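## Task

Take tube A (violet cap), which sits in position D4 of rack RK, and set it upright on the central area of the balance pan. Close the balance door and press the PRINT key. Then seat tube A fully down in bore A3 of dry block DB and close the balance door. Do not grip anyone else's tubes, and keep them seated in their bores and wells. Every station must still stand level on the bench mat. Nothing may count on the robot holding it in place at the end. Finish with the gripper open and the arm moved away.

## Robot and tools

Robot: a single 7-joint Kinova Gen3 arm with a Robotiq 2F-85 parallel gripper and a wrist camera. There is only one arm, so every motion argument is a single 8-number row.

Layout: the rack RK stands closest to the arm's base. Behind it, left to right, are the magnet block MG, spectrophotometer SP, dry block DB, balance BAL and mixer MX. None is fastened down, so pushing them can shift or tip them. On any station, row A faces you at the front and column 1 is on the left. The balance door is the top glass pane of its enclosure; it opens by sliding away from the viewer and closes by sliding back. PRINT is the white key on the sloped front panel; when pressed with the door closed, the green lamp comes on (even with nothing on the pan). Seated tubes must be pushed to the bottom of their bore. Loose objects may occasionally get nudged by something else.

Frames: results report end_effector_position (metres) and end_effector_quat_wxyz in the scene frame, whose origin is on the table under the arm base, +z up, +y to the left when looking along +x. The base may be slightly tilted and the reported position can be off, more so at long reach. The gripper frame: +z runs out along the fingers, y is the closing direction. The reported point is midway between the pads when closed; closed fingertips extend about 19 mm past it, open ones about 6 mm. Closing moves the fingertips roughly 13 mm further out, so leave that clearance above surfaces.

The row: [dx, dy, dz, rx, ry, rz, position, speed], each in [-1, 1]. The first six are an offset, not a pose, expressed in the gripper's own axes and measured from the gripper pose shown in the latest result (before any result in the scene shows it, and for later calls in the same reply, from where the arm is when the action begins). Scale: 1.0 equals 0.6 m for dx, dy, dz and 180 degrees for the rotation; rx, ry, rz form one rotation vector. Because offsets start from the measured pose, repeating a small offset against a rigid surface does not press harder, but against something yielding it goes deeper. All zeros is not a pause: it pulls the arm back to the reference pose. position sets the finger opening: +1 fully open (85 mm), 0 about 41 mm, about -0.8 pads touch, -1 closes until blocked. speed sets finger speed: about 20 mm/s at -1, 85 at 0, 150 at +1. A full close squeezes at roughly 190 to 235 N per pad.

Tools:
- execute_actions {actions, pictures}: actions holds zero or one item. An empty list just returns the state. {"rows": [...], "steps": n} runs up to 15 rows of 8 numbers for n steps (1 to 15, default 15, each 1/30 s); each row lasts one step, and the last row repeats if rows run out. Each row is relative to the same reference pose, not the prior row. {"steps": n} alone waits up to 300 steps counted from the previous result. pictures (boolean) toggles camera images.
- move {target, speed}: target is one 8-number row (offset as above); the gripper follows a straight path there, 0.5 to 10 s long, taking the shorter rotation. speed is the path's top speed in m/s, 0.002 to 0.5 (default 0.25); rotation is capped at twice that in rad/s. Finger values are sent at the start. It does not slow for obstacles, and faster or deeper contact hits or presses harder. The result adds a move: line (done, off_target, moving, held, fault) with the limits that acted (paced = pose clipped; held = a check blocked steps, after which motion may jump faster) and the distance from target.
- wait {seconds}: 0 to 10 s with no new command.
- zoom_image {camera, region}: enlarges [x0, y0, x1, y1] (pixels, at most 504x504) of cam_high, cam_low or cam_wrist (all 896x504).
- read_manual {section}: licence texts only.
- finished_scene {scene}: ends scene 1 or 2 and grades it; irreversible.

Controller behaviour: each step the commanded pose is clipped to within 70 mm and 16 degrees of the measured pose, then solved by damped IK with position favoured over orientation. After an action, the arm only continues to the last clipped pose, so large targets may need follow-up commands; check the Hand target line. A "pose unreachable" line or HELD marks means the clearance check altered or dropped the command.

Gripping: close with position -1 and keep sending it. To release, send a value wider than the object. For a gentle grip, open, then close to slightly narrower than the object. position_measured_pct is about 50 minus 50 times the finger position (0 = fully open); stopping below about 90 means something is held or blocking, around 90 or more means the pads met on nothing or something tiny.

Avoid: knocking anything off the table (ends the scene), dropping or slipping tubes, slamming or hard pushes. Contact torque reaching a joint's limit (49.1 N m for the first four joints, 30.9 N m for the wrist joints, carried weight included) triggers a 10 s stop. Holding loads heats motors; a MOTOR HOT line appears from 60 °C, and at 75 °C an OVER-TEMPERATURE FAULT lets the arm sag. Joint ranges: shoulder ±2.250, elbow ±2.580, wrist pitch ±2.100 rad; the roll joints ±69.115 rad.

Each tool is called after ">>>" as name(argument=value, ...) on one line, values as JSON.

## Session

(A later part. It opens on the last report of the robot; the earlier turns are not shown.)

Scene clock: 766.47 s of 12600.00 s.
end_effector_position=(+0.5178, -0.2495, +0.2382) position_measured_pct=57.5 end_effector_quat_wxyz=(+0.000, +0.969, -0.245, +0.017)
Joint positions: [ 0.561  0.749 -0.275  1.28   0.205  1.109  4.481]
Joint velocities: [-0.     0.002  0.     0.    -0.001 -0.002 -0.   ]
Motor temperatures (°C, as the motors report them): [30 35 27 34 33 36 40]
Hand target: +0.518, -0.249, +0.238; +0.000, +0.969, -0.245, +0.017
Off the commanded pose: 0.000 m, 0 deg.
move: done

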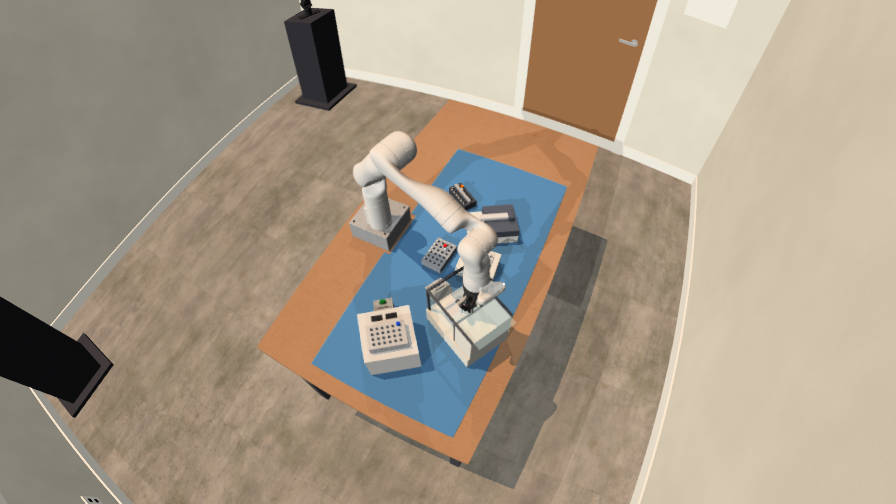

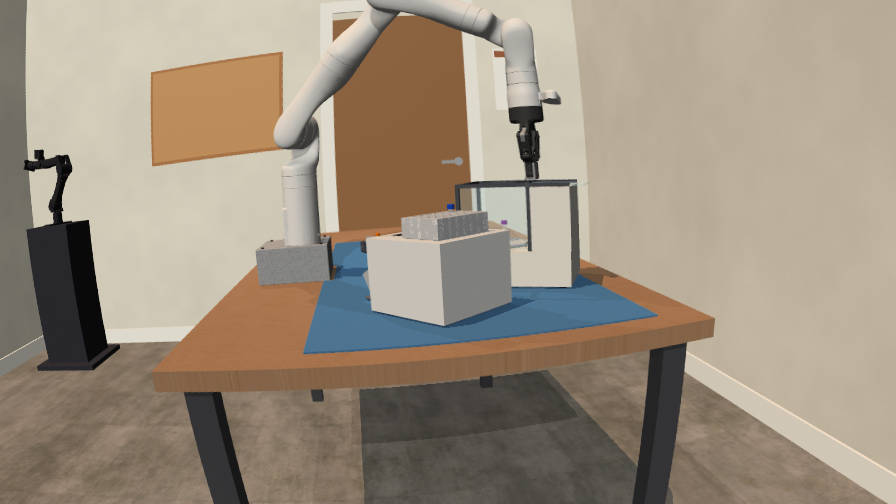

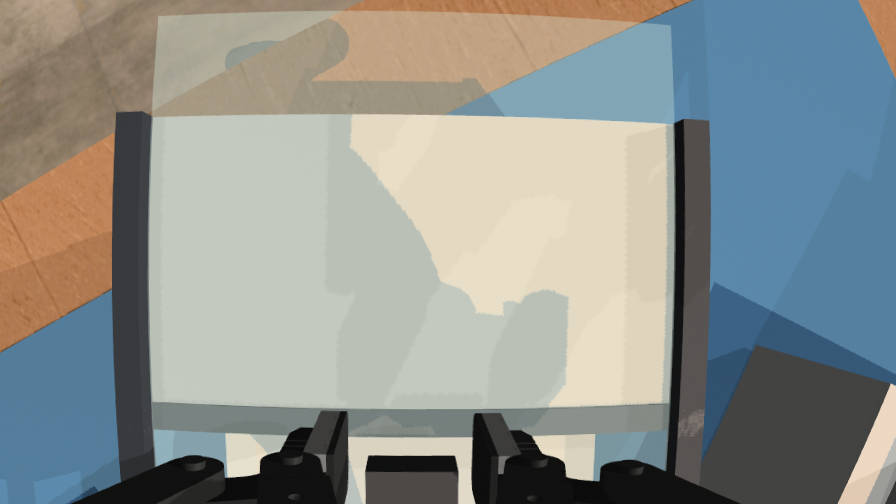

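>>> move(target=[-0.003,0,0.005,0,0,0,-0.15,0], speed=0.02)

>>> execute_actions(actions=[{"rows":[[0,0,0,0,0,0,-0.5,0]],"steps":12}], pictures=false)

>>> move(target=[-0.19,0,0,0,0,0,-0.5,0], speed=0.04)

Scene clock: 773.33 s of 12600.00 s.
end_effector_position=(+0.5164, -0.2487, +0.2352) position_measured_pct=57.5 end_effector_quat_wxyz=(+0.000, +0.969, -0.245, +0.017)
Joint positions: [ 0.561  0.748 -0.275  1.292  0.206  1.098  4.479]
Joint velocities: [ 0.    -0.    -0.001  0.003  0.001 -0.002 -0.001]
Motor temperatures (°C, as the motors report them): [30 35 27 34 33 36 40]
Hand target: +0.516, -0.249, +0.235; +0.000, +0.969, -0.245, +0.017
Off the commanded pose: 0.000 m, 0 deg.
move: done

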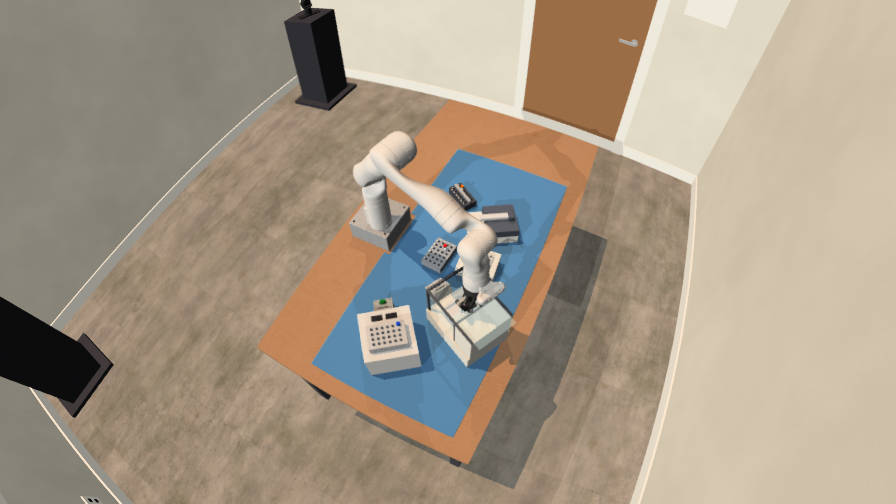

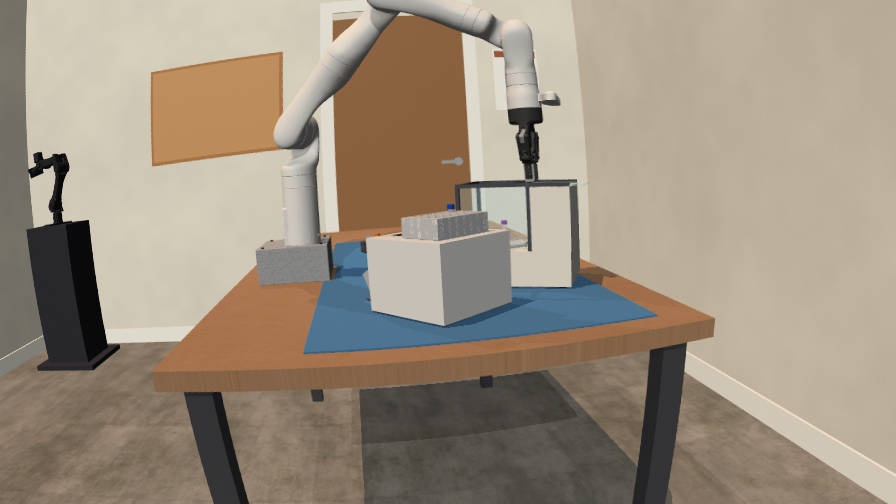

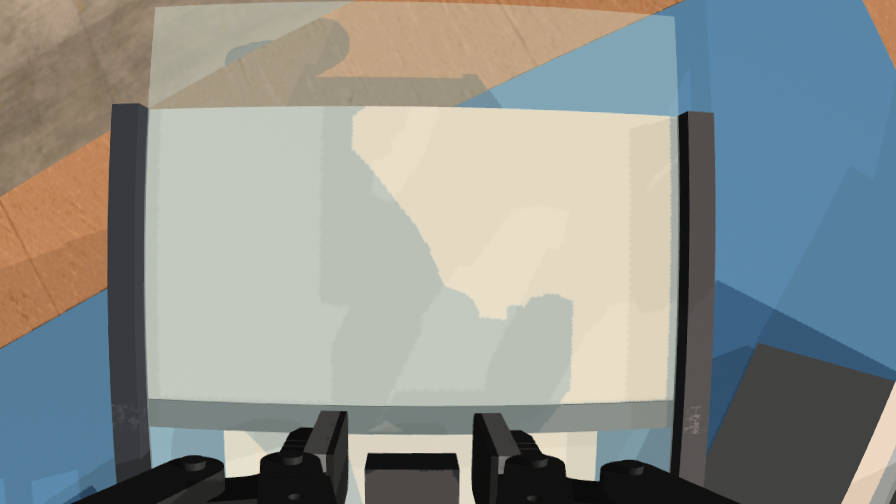

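Scene clock: 773.73 s of 12600.00 s.
end_effector_position=(+0.5162, -0.2491, +0.2356) position_measured_pct=69.8 end_effector_quat_wxyz=(+0.001, +0.969, -0.245, +0.017)
Joint positions: [ 0.562  0.748 -0.275  1.292  0.207  1.098  4.479]
Joint velocities: [ 0.    -0.    -0.003 -0.001 -0.001 -0.001 -0.001]
Motor temperatures (°C, as the motors report them): [30 35 27 34 33 36 40]
Hand target: +0.516, -0.249, +0.235; +0.000, +0.969, -0.245, +0.017
Off the commanded pose: 0.001 m, 0 deg.
Steps of this call (steps 1 to 12: all 12 steps of this action). Readings (end_effector_position | what the end effector reports):
1: (+0.5164, -0.2487, +0.2352) | position_measured_pct=57.5
2: (+0.5164, -0.2487, +0.2352) | position_measured_pct=57.9
4: (+0.5164, -0.2487, +0.2352) | position_measured_pct=61.9
8: (+0.5162, -0.2491, +0.2356) | position_measured_pct=69.4
12: the state above

Scene clock: 777.10 s of 12600.00 s.
end_effector_position=(+0.4178, -0.1980, +0.2348) position_measured_pct=69.8 end_effector_quat_wxyz=(+0.003, +0.969, -0.246, +0.022)
Joint positions: [ 0.601  0.522 -0.299  1.732  0.194  0.875  4.429]
Joint velocities: [ 0.001 -0.004 -0.001  0.007 -0.    -0.001 -0.001]
Motor temperatures (°C, as the motors report them): [30 35 27 34 33 36 40]
Hand target: +0.416, -0.195, +0.231; +0.001, +0.969, -0.245, +0.017
Off the commanded pose: 0.005 m, 1 deg.
move: off_target

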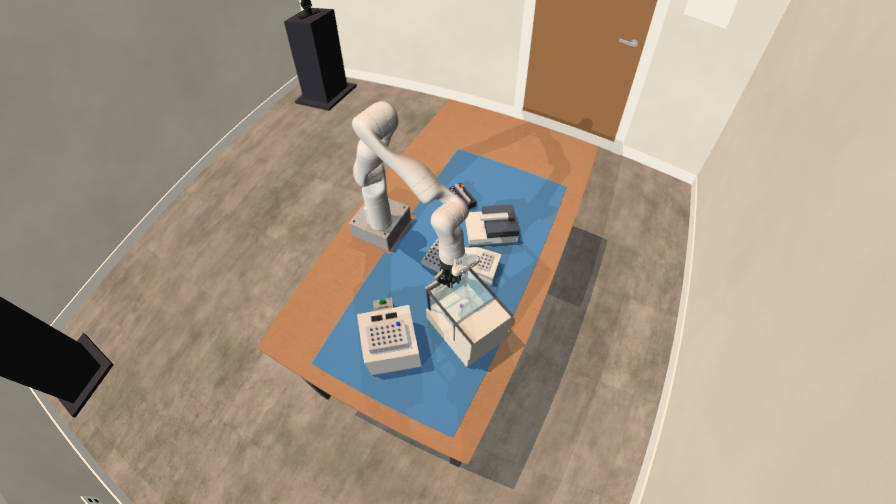

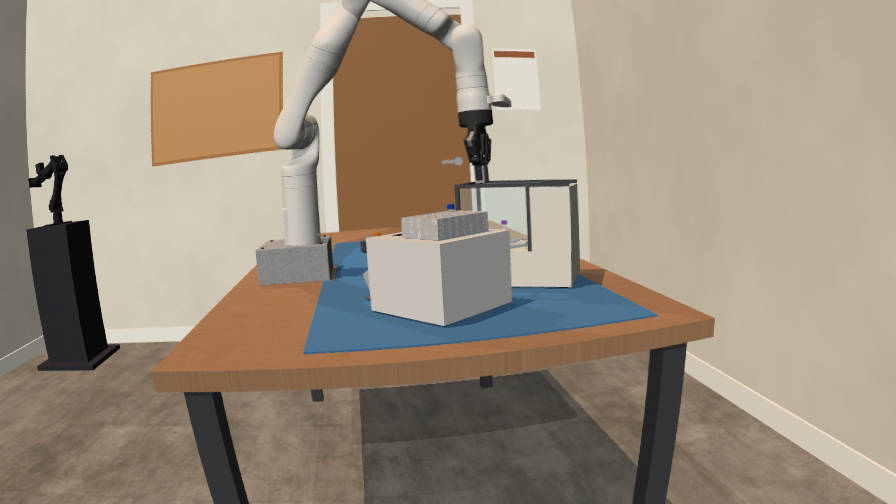

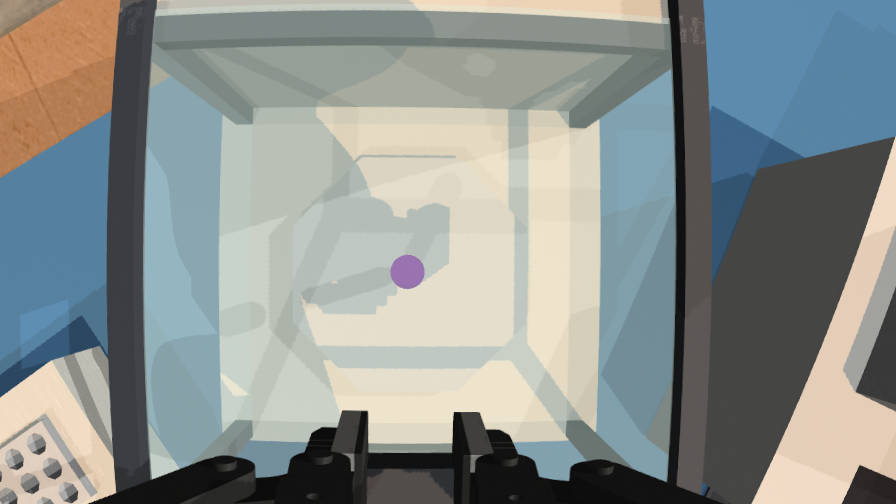

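>>> move(target=[0,0,-0.06,0,0,0,-0.3,0], speed=0.06)

>>> move(target=[-0.175,0.001,0,0,0,-0.5,-0.9,0], speed=0.2)

Scene clock: 788.17 s of 12600.00 s.
end_effector_position=(+0.4163, -0.1973, +0.2705) position_measured_pct=65.1 end_effector_quat_wxyz=(+0.002, +0.969, -0.246, +0.022)
Joint positions: [ 0.611  0.469 -0.311  1.685  0.17   0.972  4.45 ]
Joint velocities: [ 0.001 -0.003 -0.    -0.003 -0.003  0.001  0.   ]
Motor temperatures (°C, as the motors report them): [30 35 27 34 33 36 40]
Hand target: +0.416, -0.197, +0.271; +0.003, +0.969, -0.246, +0.022
Off the commanded pose: 0.000 m, 0 deg.
move: done

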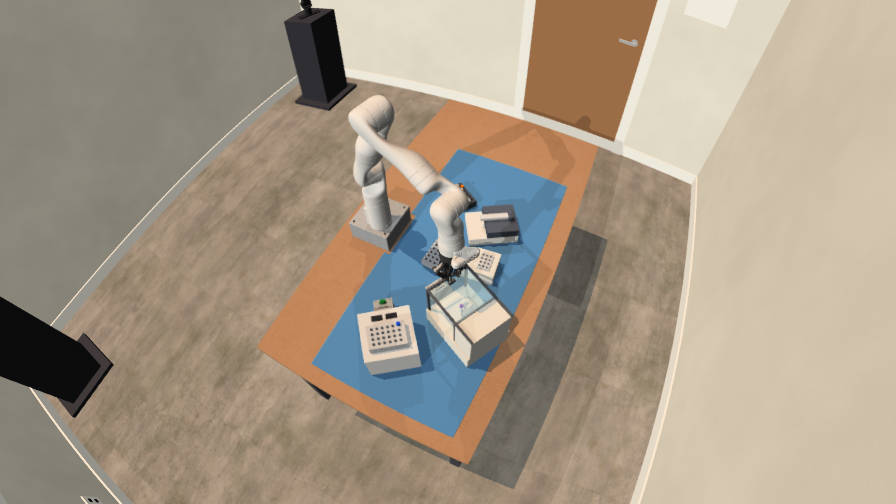

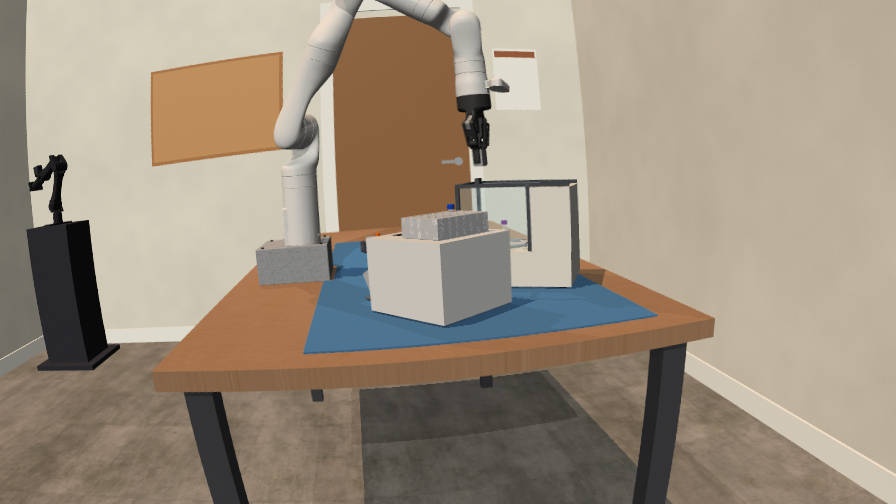

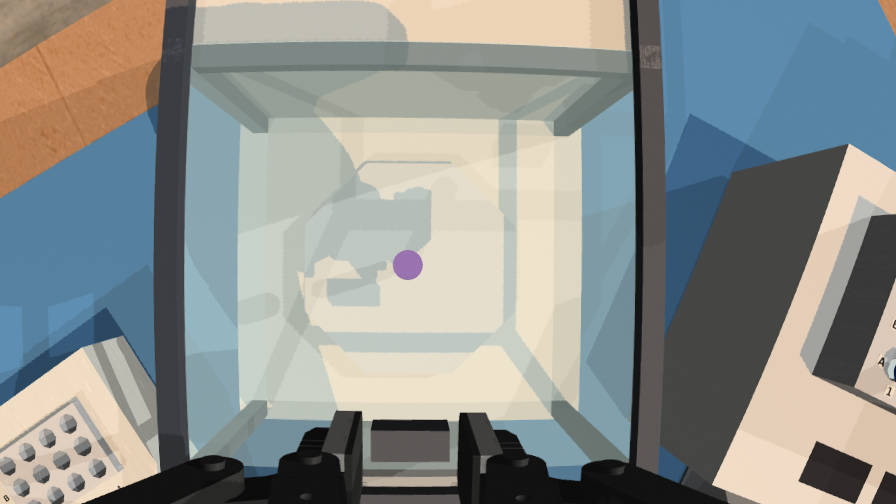

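Scene clock: 792.50 s of 12600.00 s.
end_effector_position=(+0.3236, -0.1481, +0.2655) position_measured_pct=90.9 end_effector_quat_wxyz=(+0.017, +0.859, +0.512, +0.013)
Joint positions: [ 0.948  0.321 -0.729  2.012  0.287  0.866  5.844]
Joint velocities: [ 0.005 -0.002 -0.     0.    -0.002 -0.003  0.007]
Motor temperatures (°C, as the motors report them): [30 35 27 34 33 36 40]
Hand target: +0.323, -0.148, +0.266; +0.017, +0.859, +0.512, +0.013
Off the commanded pose: 0.001 m, 0 deg.
move: done

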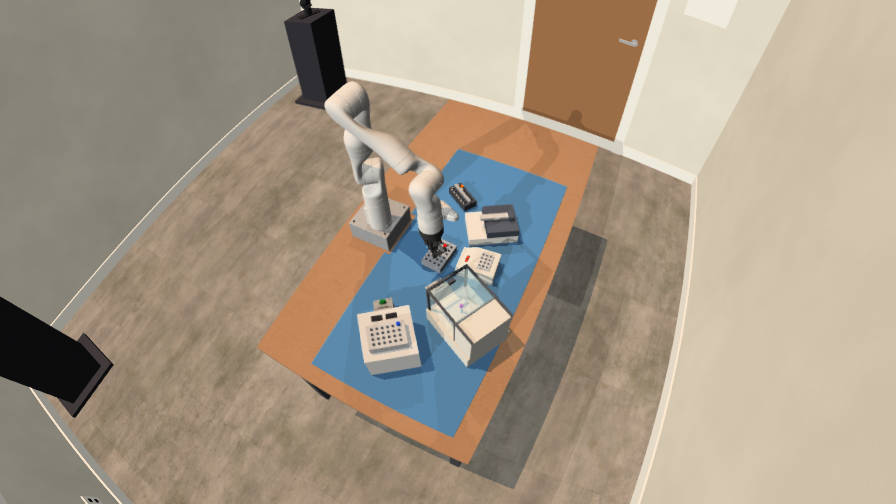

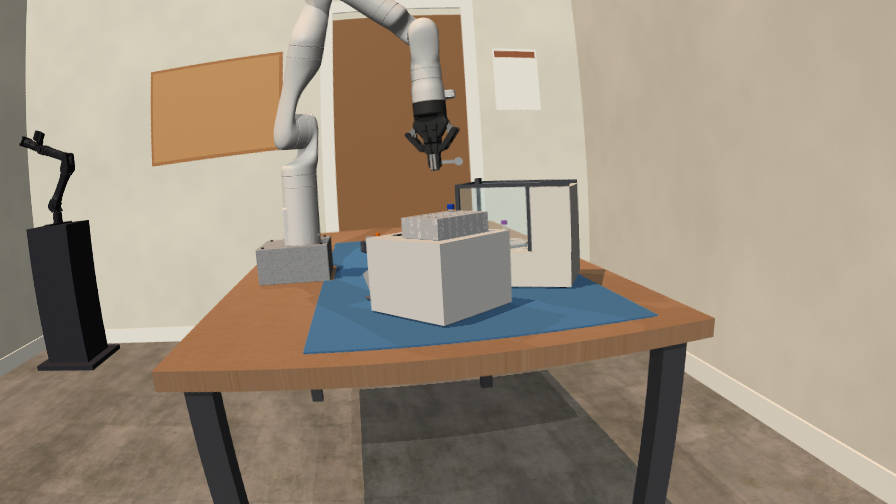

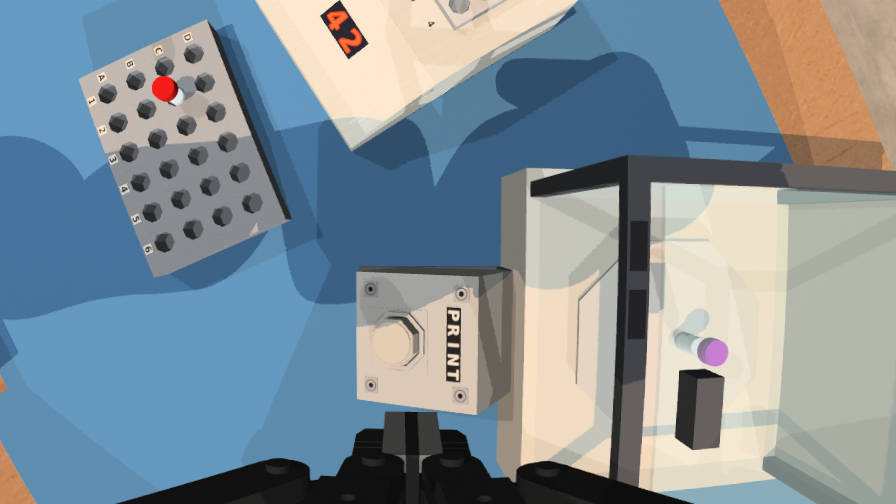

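>>> execute_actions(actions=[])

Scene clock: 809.13 s of 12600.00 s.
end_effector_position=(+0.3235, -0.1483, +0.2655) position_measured_pct=90.9 end_effector_quat_wxyz=(+0.017, +0.859, +0.512, +0.013)
Joint positions: [ 0.948  0.321 -0.729  2.012  0.287  0.866  5.845]
Joint velocities: [ 0.     0.    -0.     0.001 -0.     0.002  0.   ]
Motor temperatures (°C, as the motors report them): [30 35 27 34 33 36 40]
Hand target: +0.323, -0.148, +0.266; +0.017, +0.859, +0.512, +0.013
Off the commanded pose: 0.001 m, 0 deg.
Steps of this call (steps 1 to 499: nothing new was sent). Readings (end_effector_position | what the end effector reports):
1: (+0.3236, -0.1481, +0.2655) | position_measured_pct=90.9
2: (+0.3235, -0.1482, +0.2655) | position_measured_pct=90.9
4: (+0.3235, -0.1482, +0.2655) | position_measured_pct=90.9
8: (+0.3235, -0.1483, +0.2655) | position_measured_pct=90.9
499: the state above

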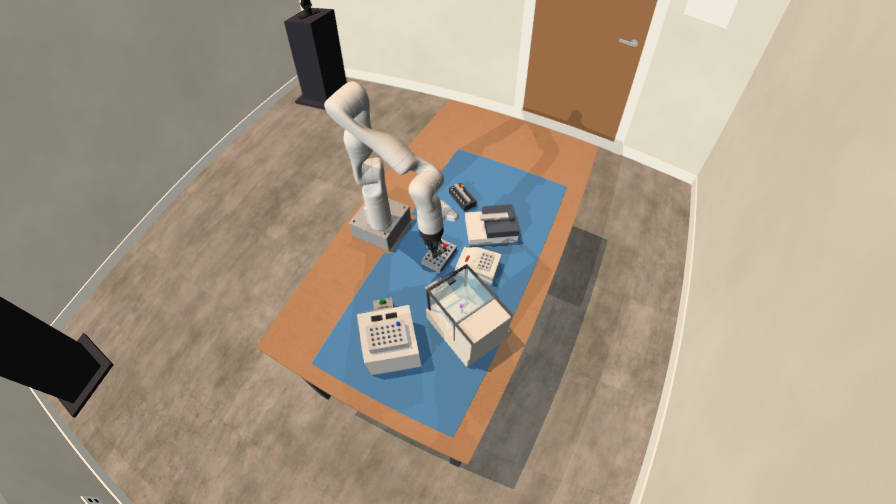

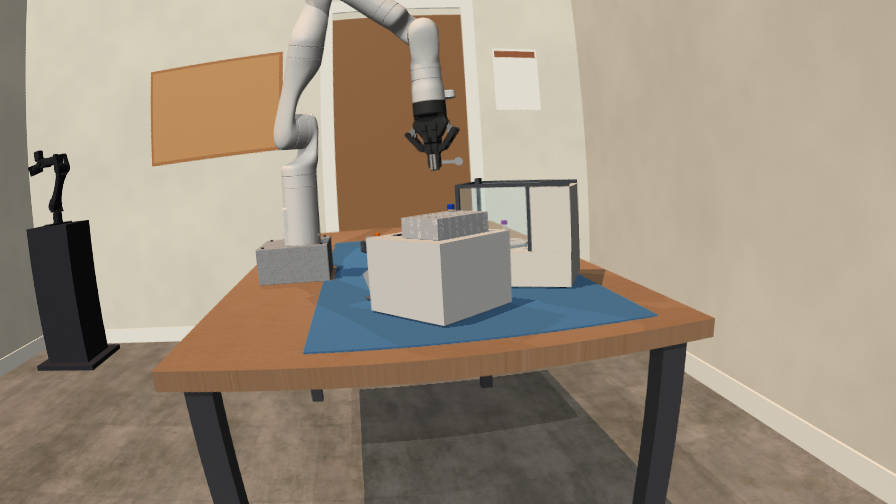

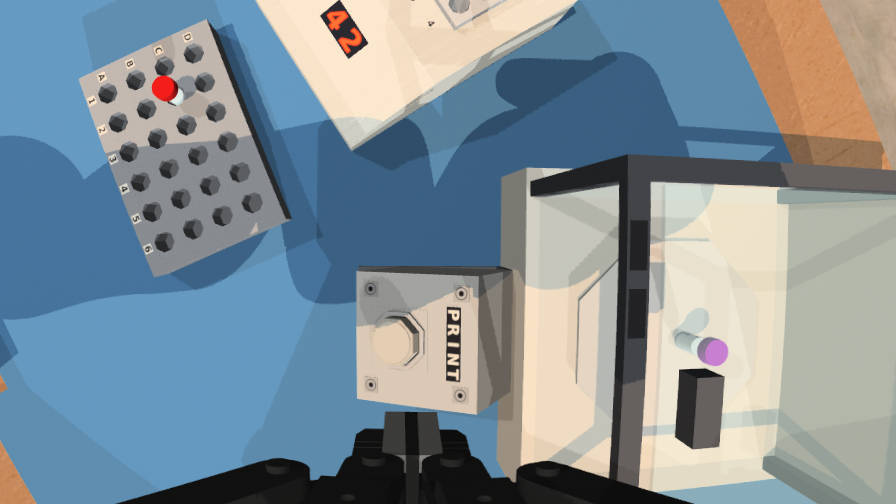

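>>> move(target=[0,0,0.265,0,0,0,-0.9,0], speed=0.1)

>>> move(target=[0,0,0.03,0,0,0,-0.9,0], speed=0.006)

Scene clock: 814.50 s of 12600.00 s.
end_effector_position=(+0.3303, -0.1515, +0.1072) position_measured_pct=90.9 end_effector_quat_wxyz=(+0.018, +0.859, +0.511, +0.013)
Joint positions: [ 0.676  0.659 -0.422  2.17   0.706  0.402  5.459]
Joint velocities: [-0.008  0.004  0.001  0.001  0.005 -0.004 -0.006]
Motor temperatures (°C, as the motors report them): [30 35 27 34 33 36 40]
Hand target: +0.330, -0.151, +0.107; +0.018, +0.859, +0.511, +0.013
Off the commanded pose: 0.001 m, 0 deg.
move: done

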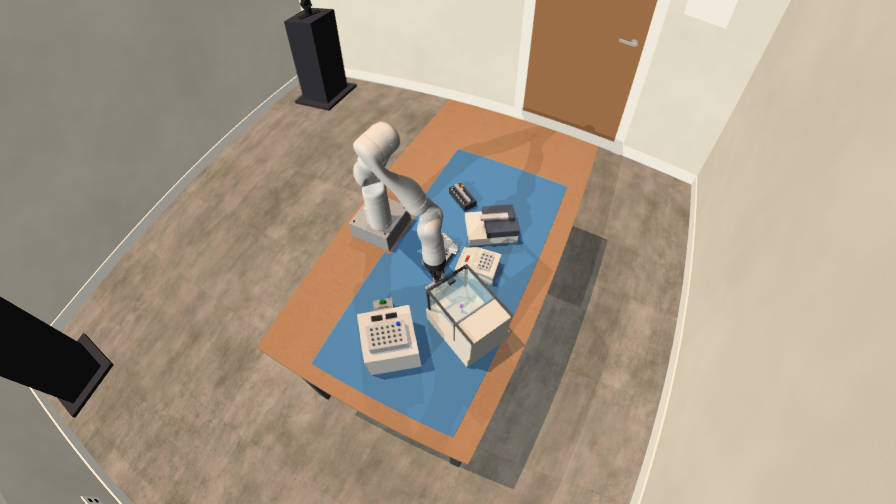

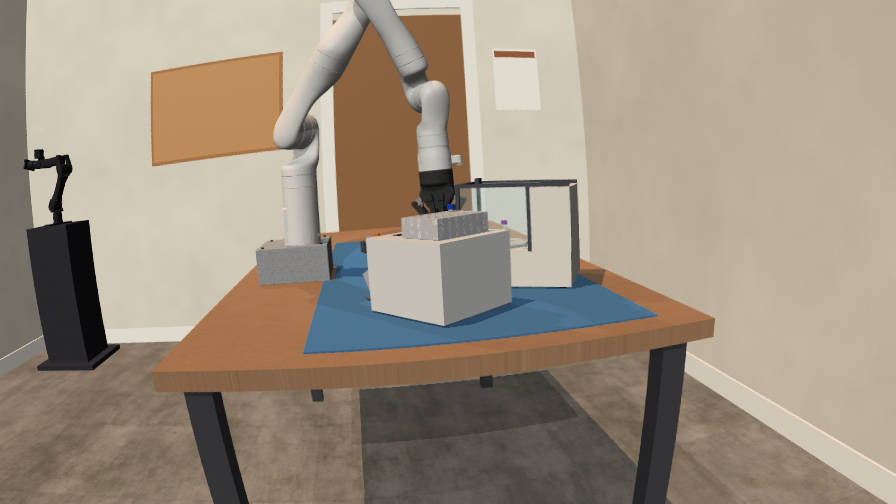

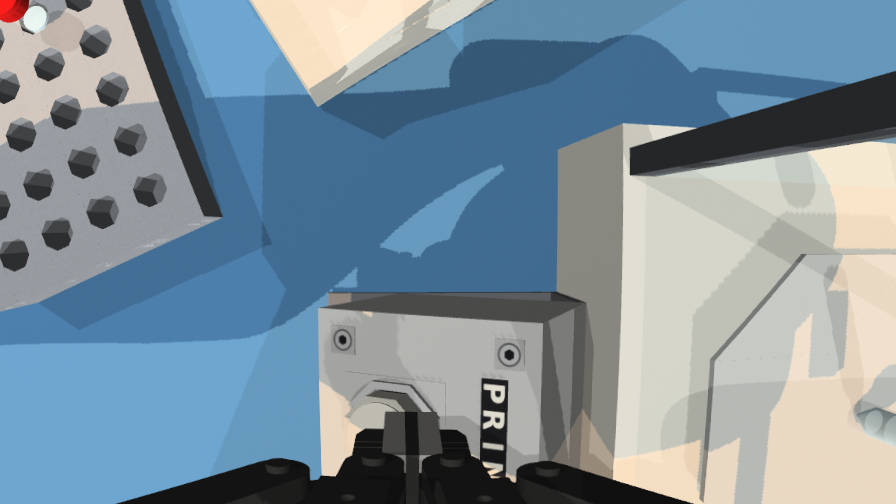

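Scene clock: 817.73 s of 12600.00 s.
end_effector_position=(+0.3323, -0.1525, +0.0955) position_measured_pct=90.9 end_effector_quat_wxyz=(+0.023, +0.859, +0.512, +0.014)
Joint positions: [ 0.632  0.683 -0.367  2.179  0.752  0.35   5.415]
Joint velocities: [-0.002 -0.001  0.002  0.001  0.002 -0.002 -0.002]
Motor temperatures (°C, as the motors report them): [30 35 27 34 33 36 40]
Hand target: +0.331, -0.152, +0.089; +0.018, +0.859, +0.511, +0.013
Off the commanded pose: 0.006 m, 1 deg.
move: off_target

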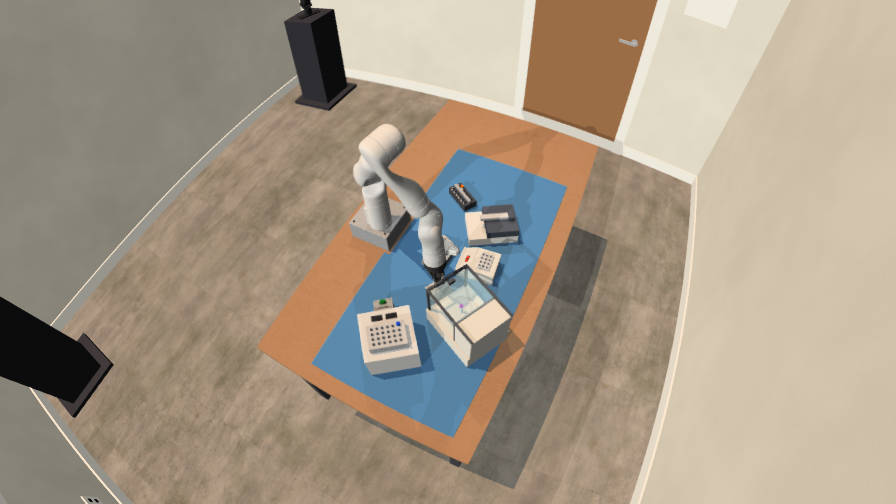

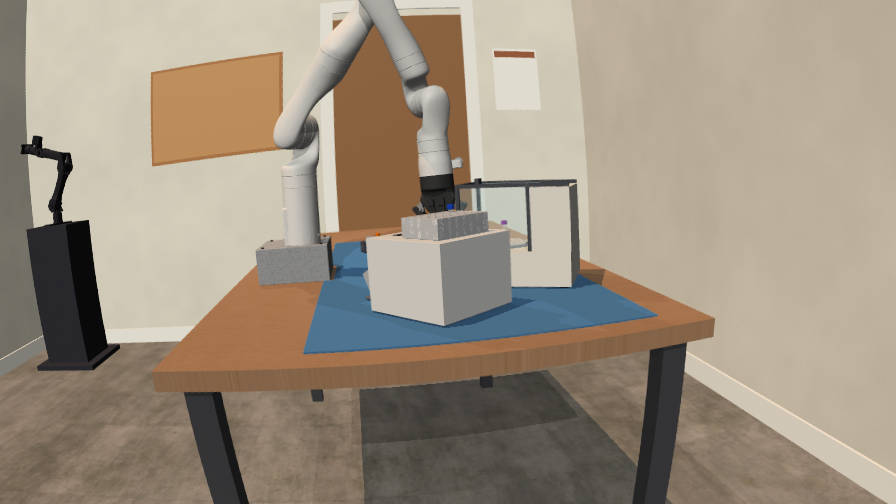

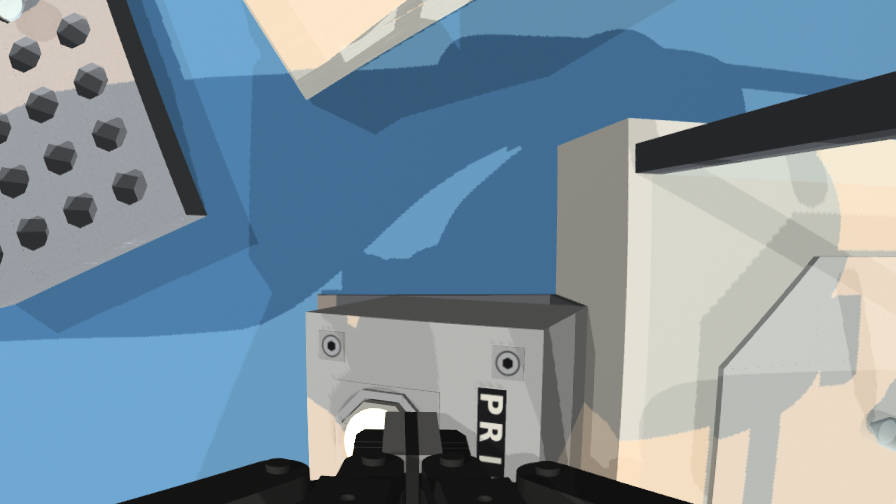

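>>> move(target=[0,0,-0.3,0,0,0,-0.9,0], speed=0.15)

Scene clock: 821.20 s of 12600.00 s.
end_effector_position=(+0.3232, -0.1475, +0.2747) position_measured_pct=90.9 end_effector_quat_wxyz=(+0.023, +0.858, +0.512, +0.014)
Joint positions: [ 0.939  0.292 -0.714  2.007  0.263  0.878  5.868]
Joint velocities: [ 0.004 -0.004 -0.    -0.002 -0.001  0.002  0.003]
Motor temperatures (°C, as the motors report them): [30 34 27 34 33 36 40]
Hand target: +0.323, -0.148, +0.275; +0.023, +0.858, +0.512, +0.014
Off the commanded pose: 0.001 m, 0 deg.
move: done

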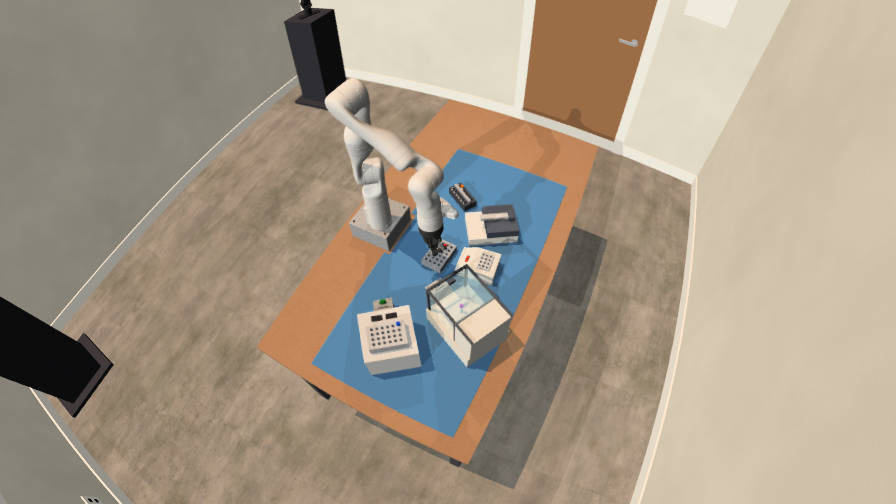

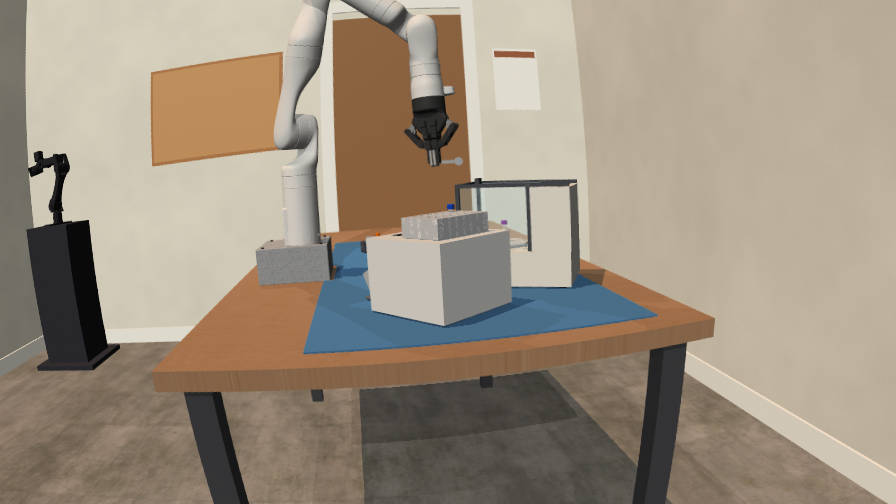

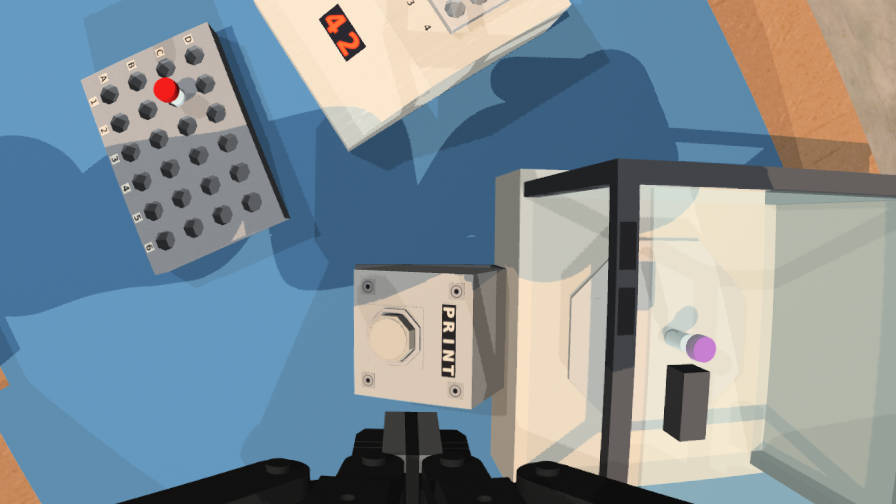

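>>> zoom_image(camera="cam_high", region=[340,230,540,380])

>>> move(target=[0,0,0,0,0,0.5,-0.15,0], speed=0.2)

Region (340, 230, 540, 380) of cam_high's 896x504 image, scaled by 2.520, with more detail than that image has; it fills the top 378 rows of this view, and the rest is white.

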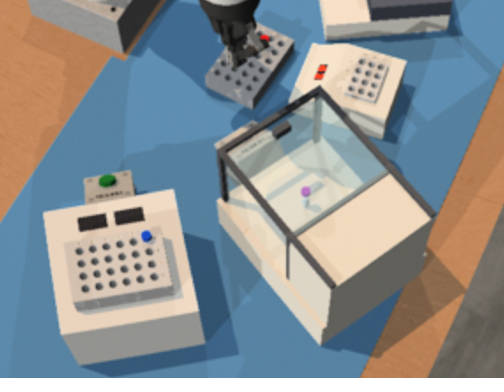

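Scene clock: 831.47 s of 12600.00 s.
end_effector_position=(+0.3232, -0.1476, +0.2747) position_measured_pct=57.5 end_effector_quat_wxyz=(+0.005, +0.969, -0.245, +0.026)
Joint positions: [ 0.683  0.248 -0.39   2.015  0.135  0.851  4.43 ]
Joint velocities: [-0.004 -0.     0.    -0.001  0.001 -0.002 -0.006]
Motor temperatures (°C, as the motors report them): [30 34 27 34 33 36 40]
Hand target: +0.323, -0.147, +0.275; +0.006, +0.969, -0.245, +0.026
Off the commanded pose: 0.000 m, 0 deg.
move: done

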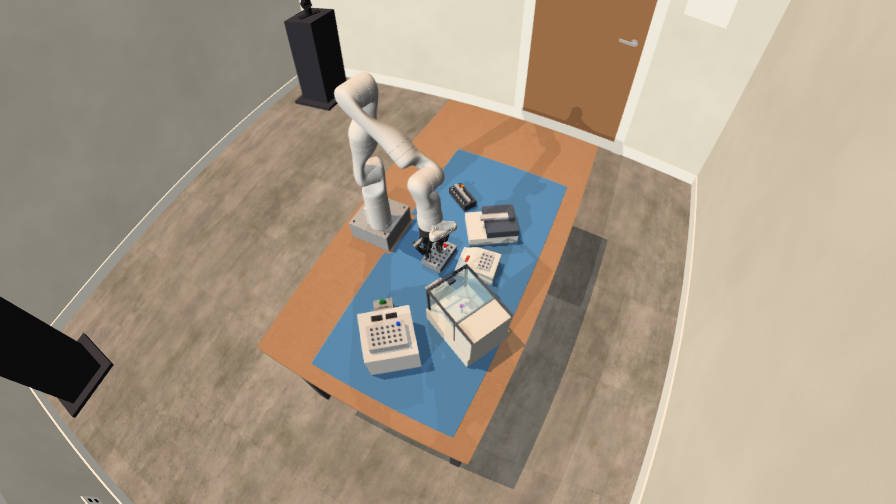

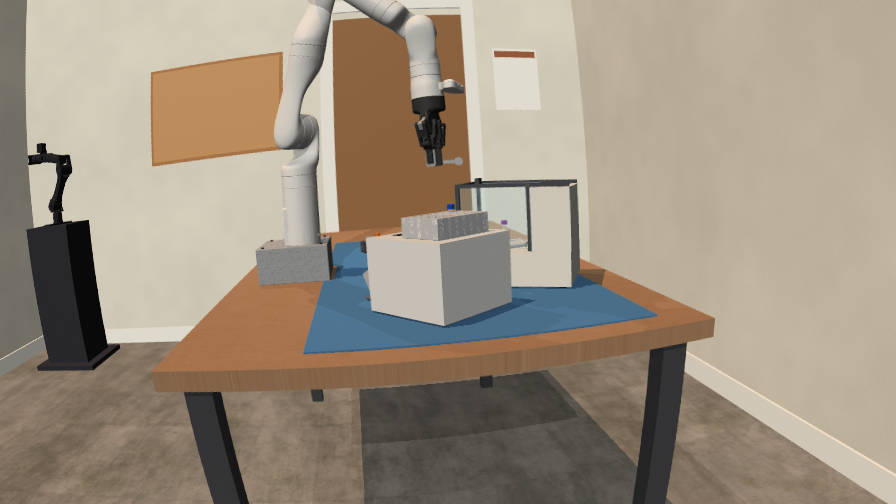

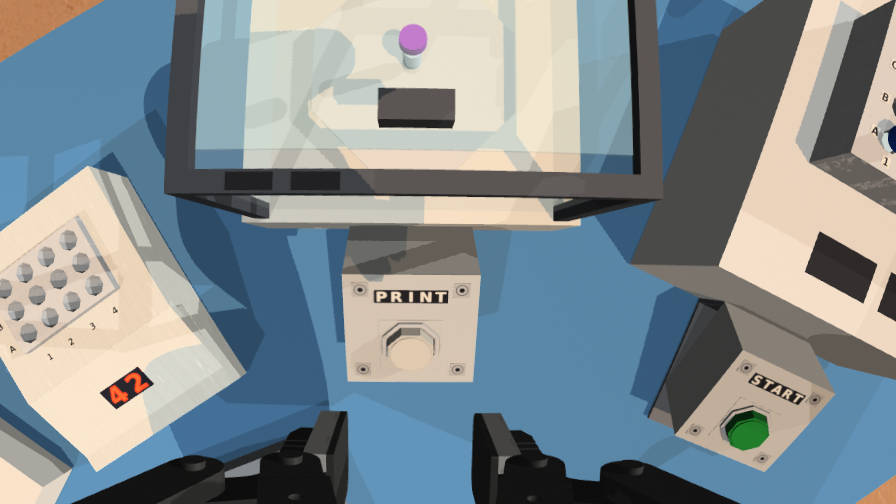

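>>> zoom_image(camera="cam_wrist", region=[150,100,500,300])

Region (150, 100, 500, 300) of cam_wrist's 896x504 image, scaled by 1.440; it fills the top 288 rows of this view, and the rest is white.

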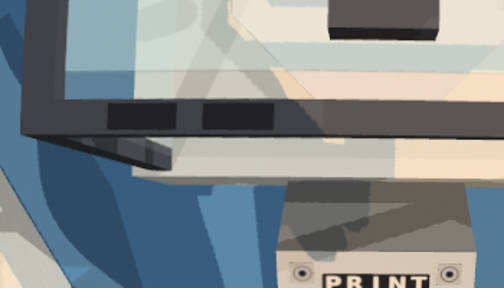

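>>> zoom_image(camera="cam_high", region=[410,250,490,310])

Region (410, 250, 490, 310) of cam_high's 896x504 image, scaled by 6.300, with more detail than that image has; it fills the top 378 rows of this view, and the rest is white.

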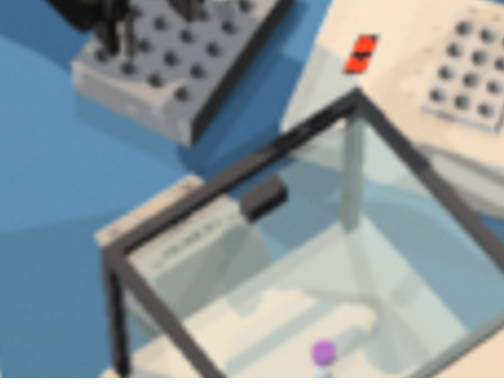

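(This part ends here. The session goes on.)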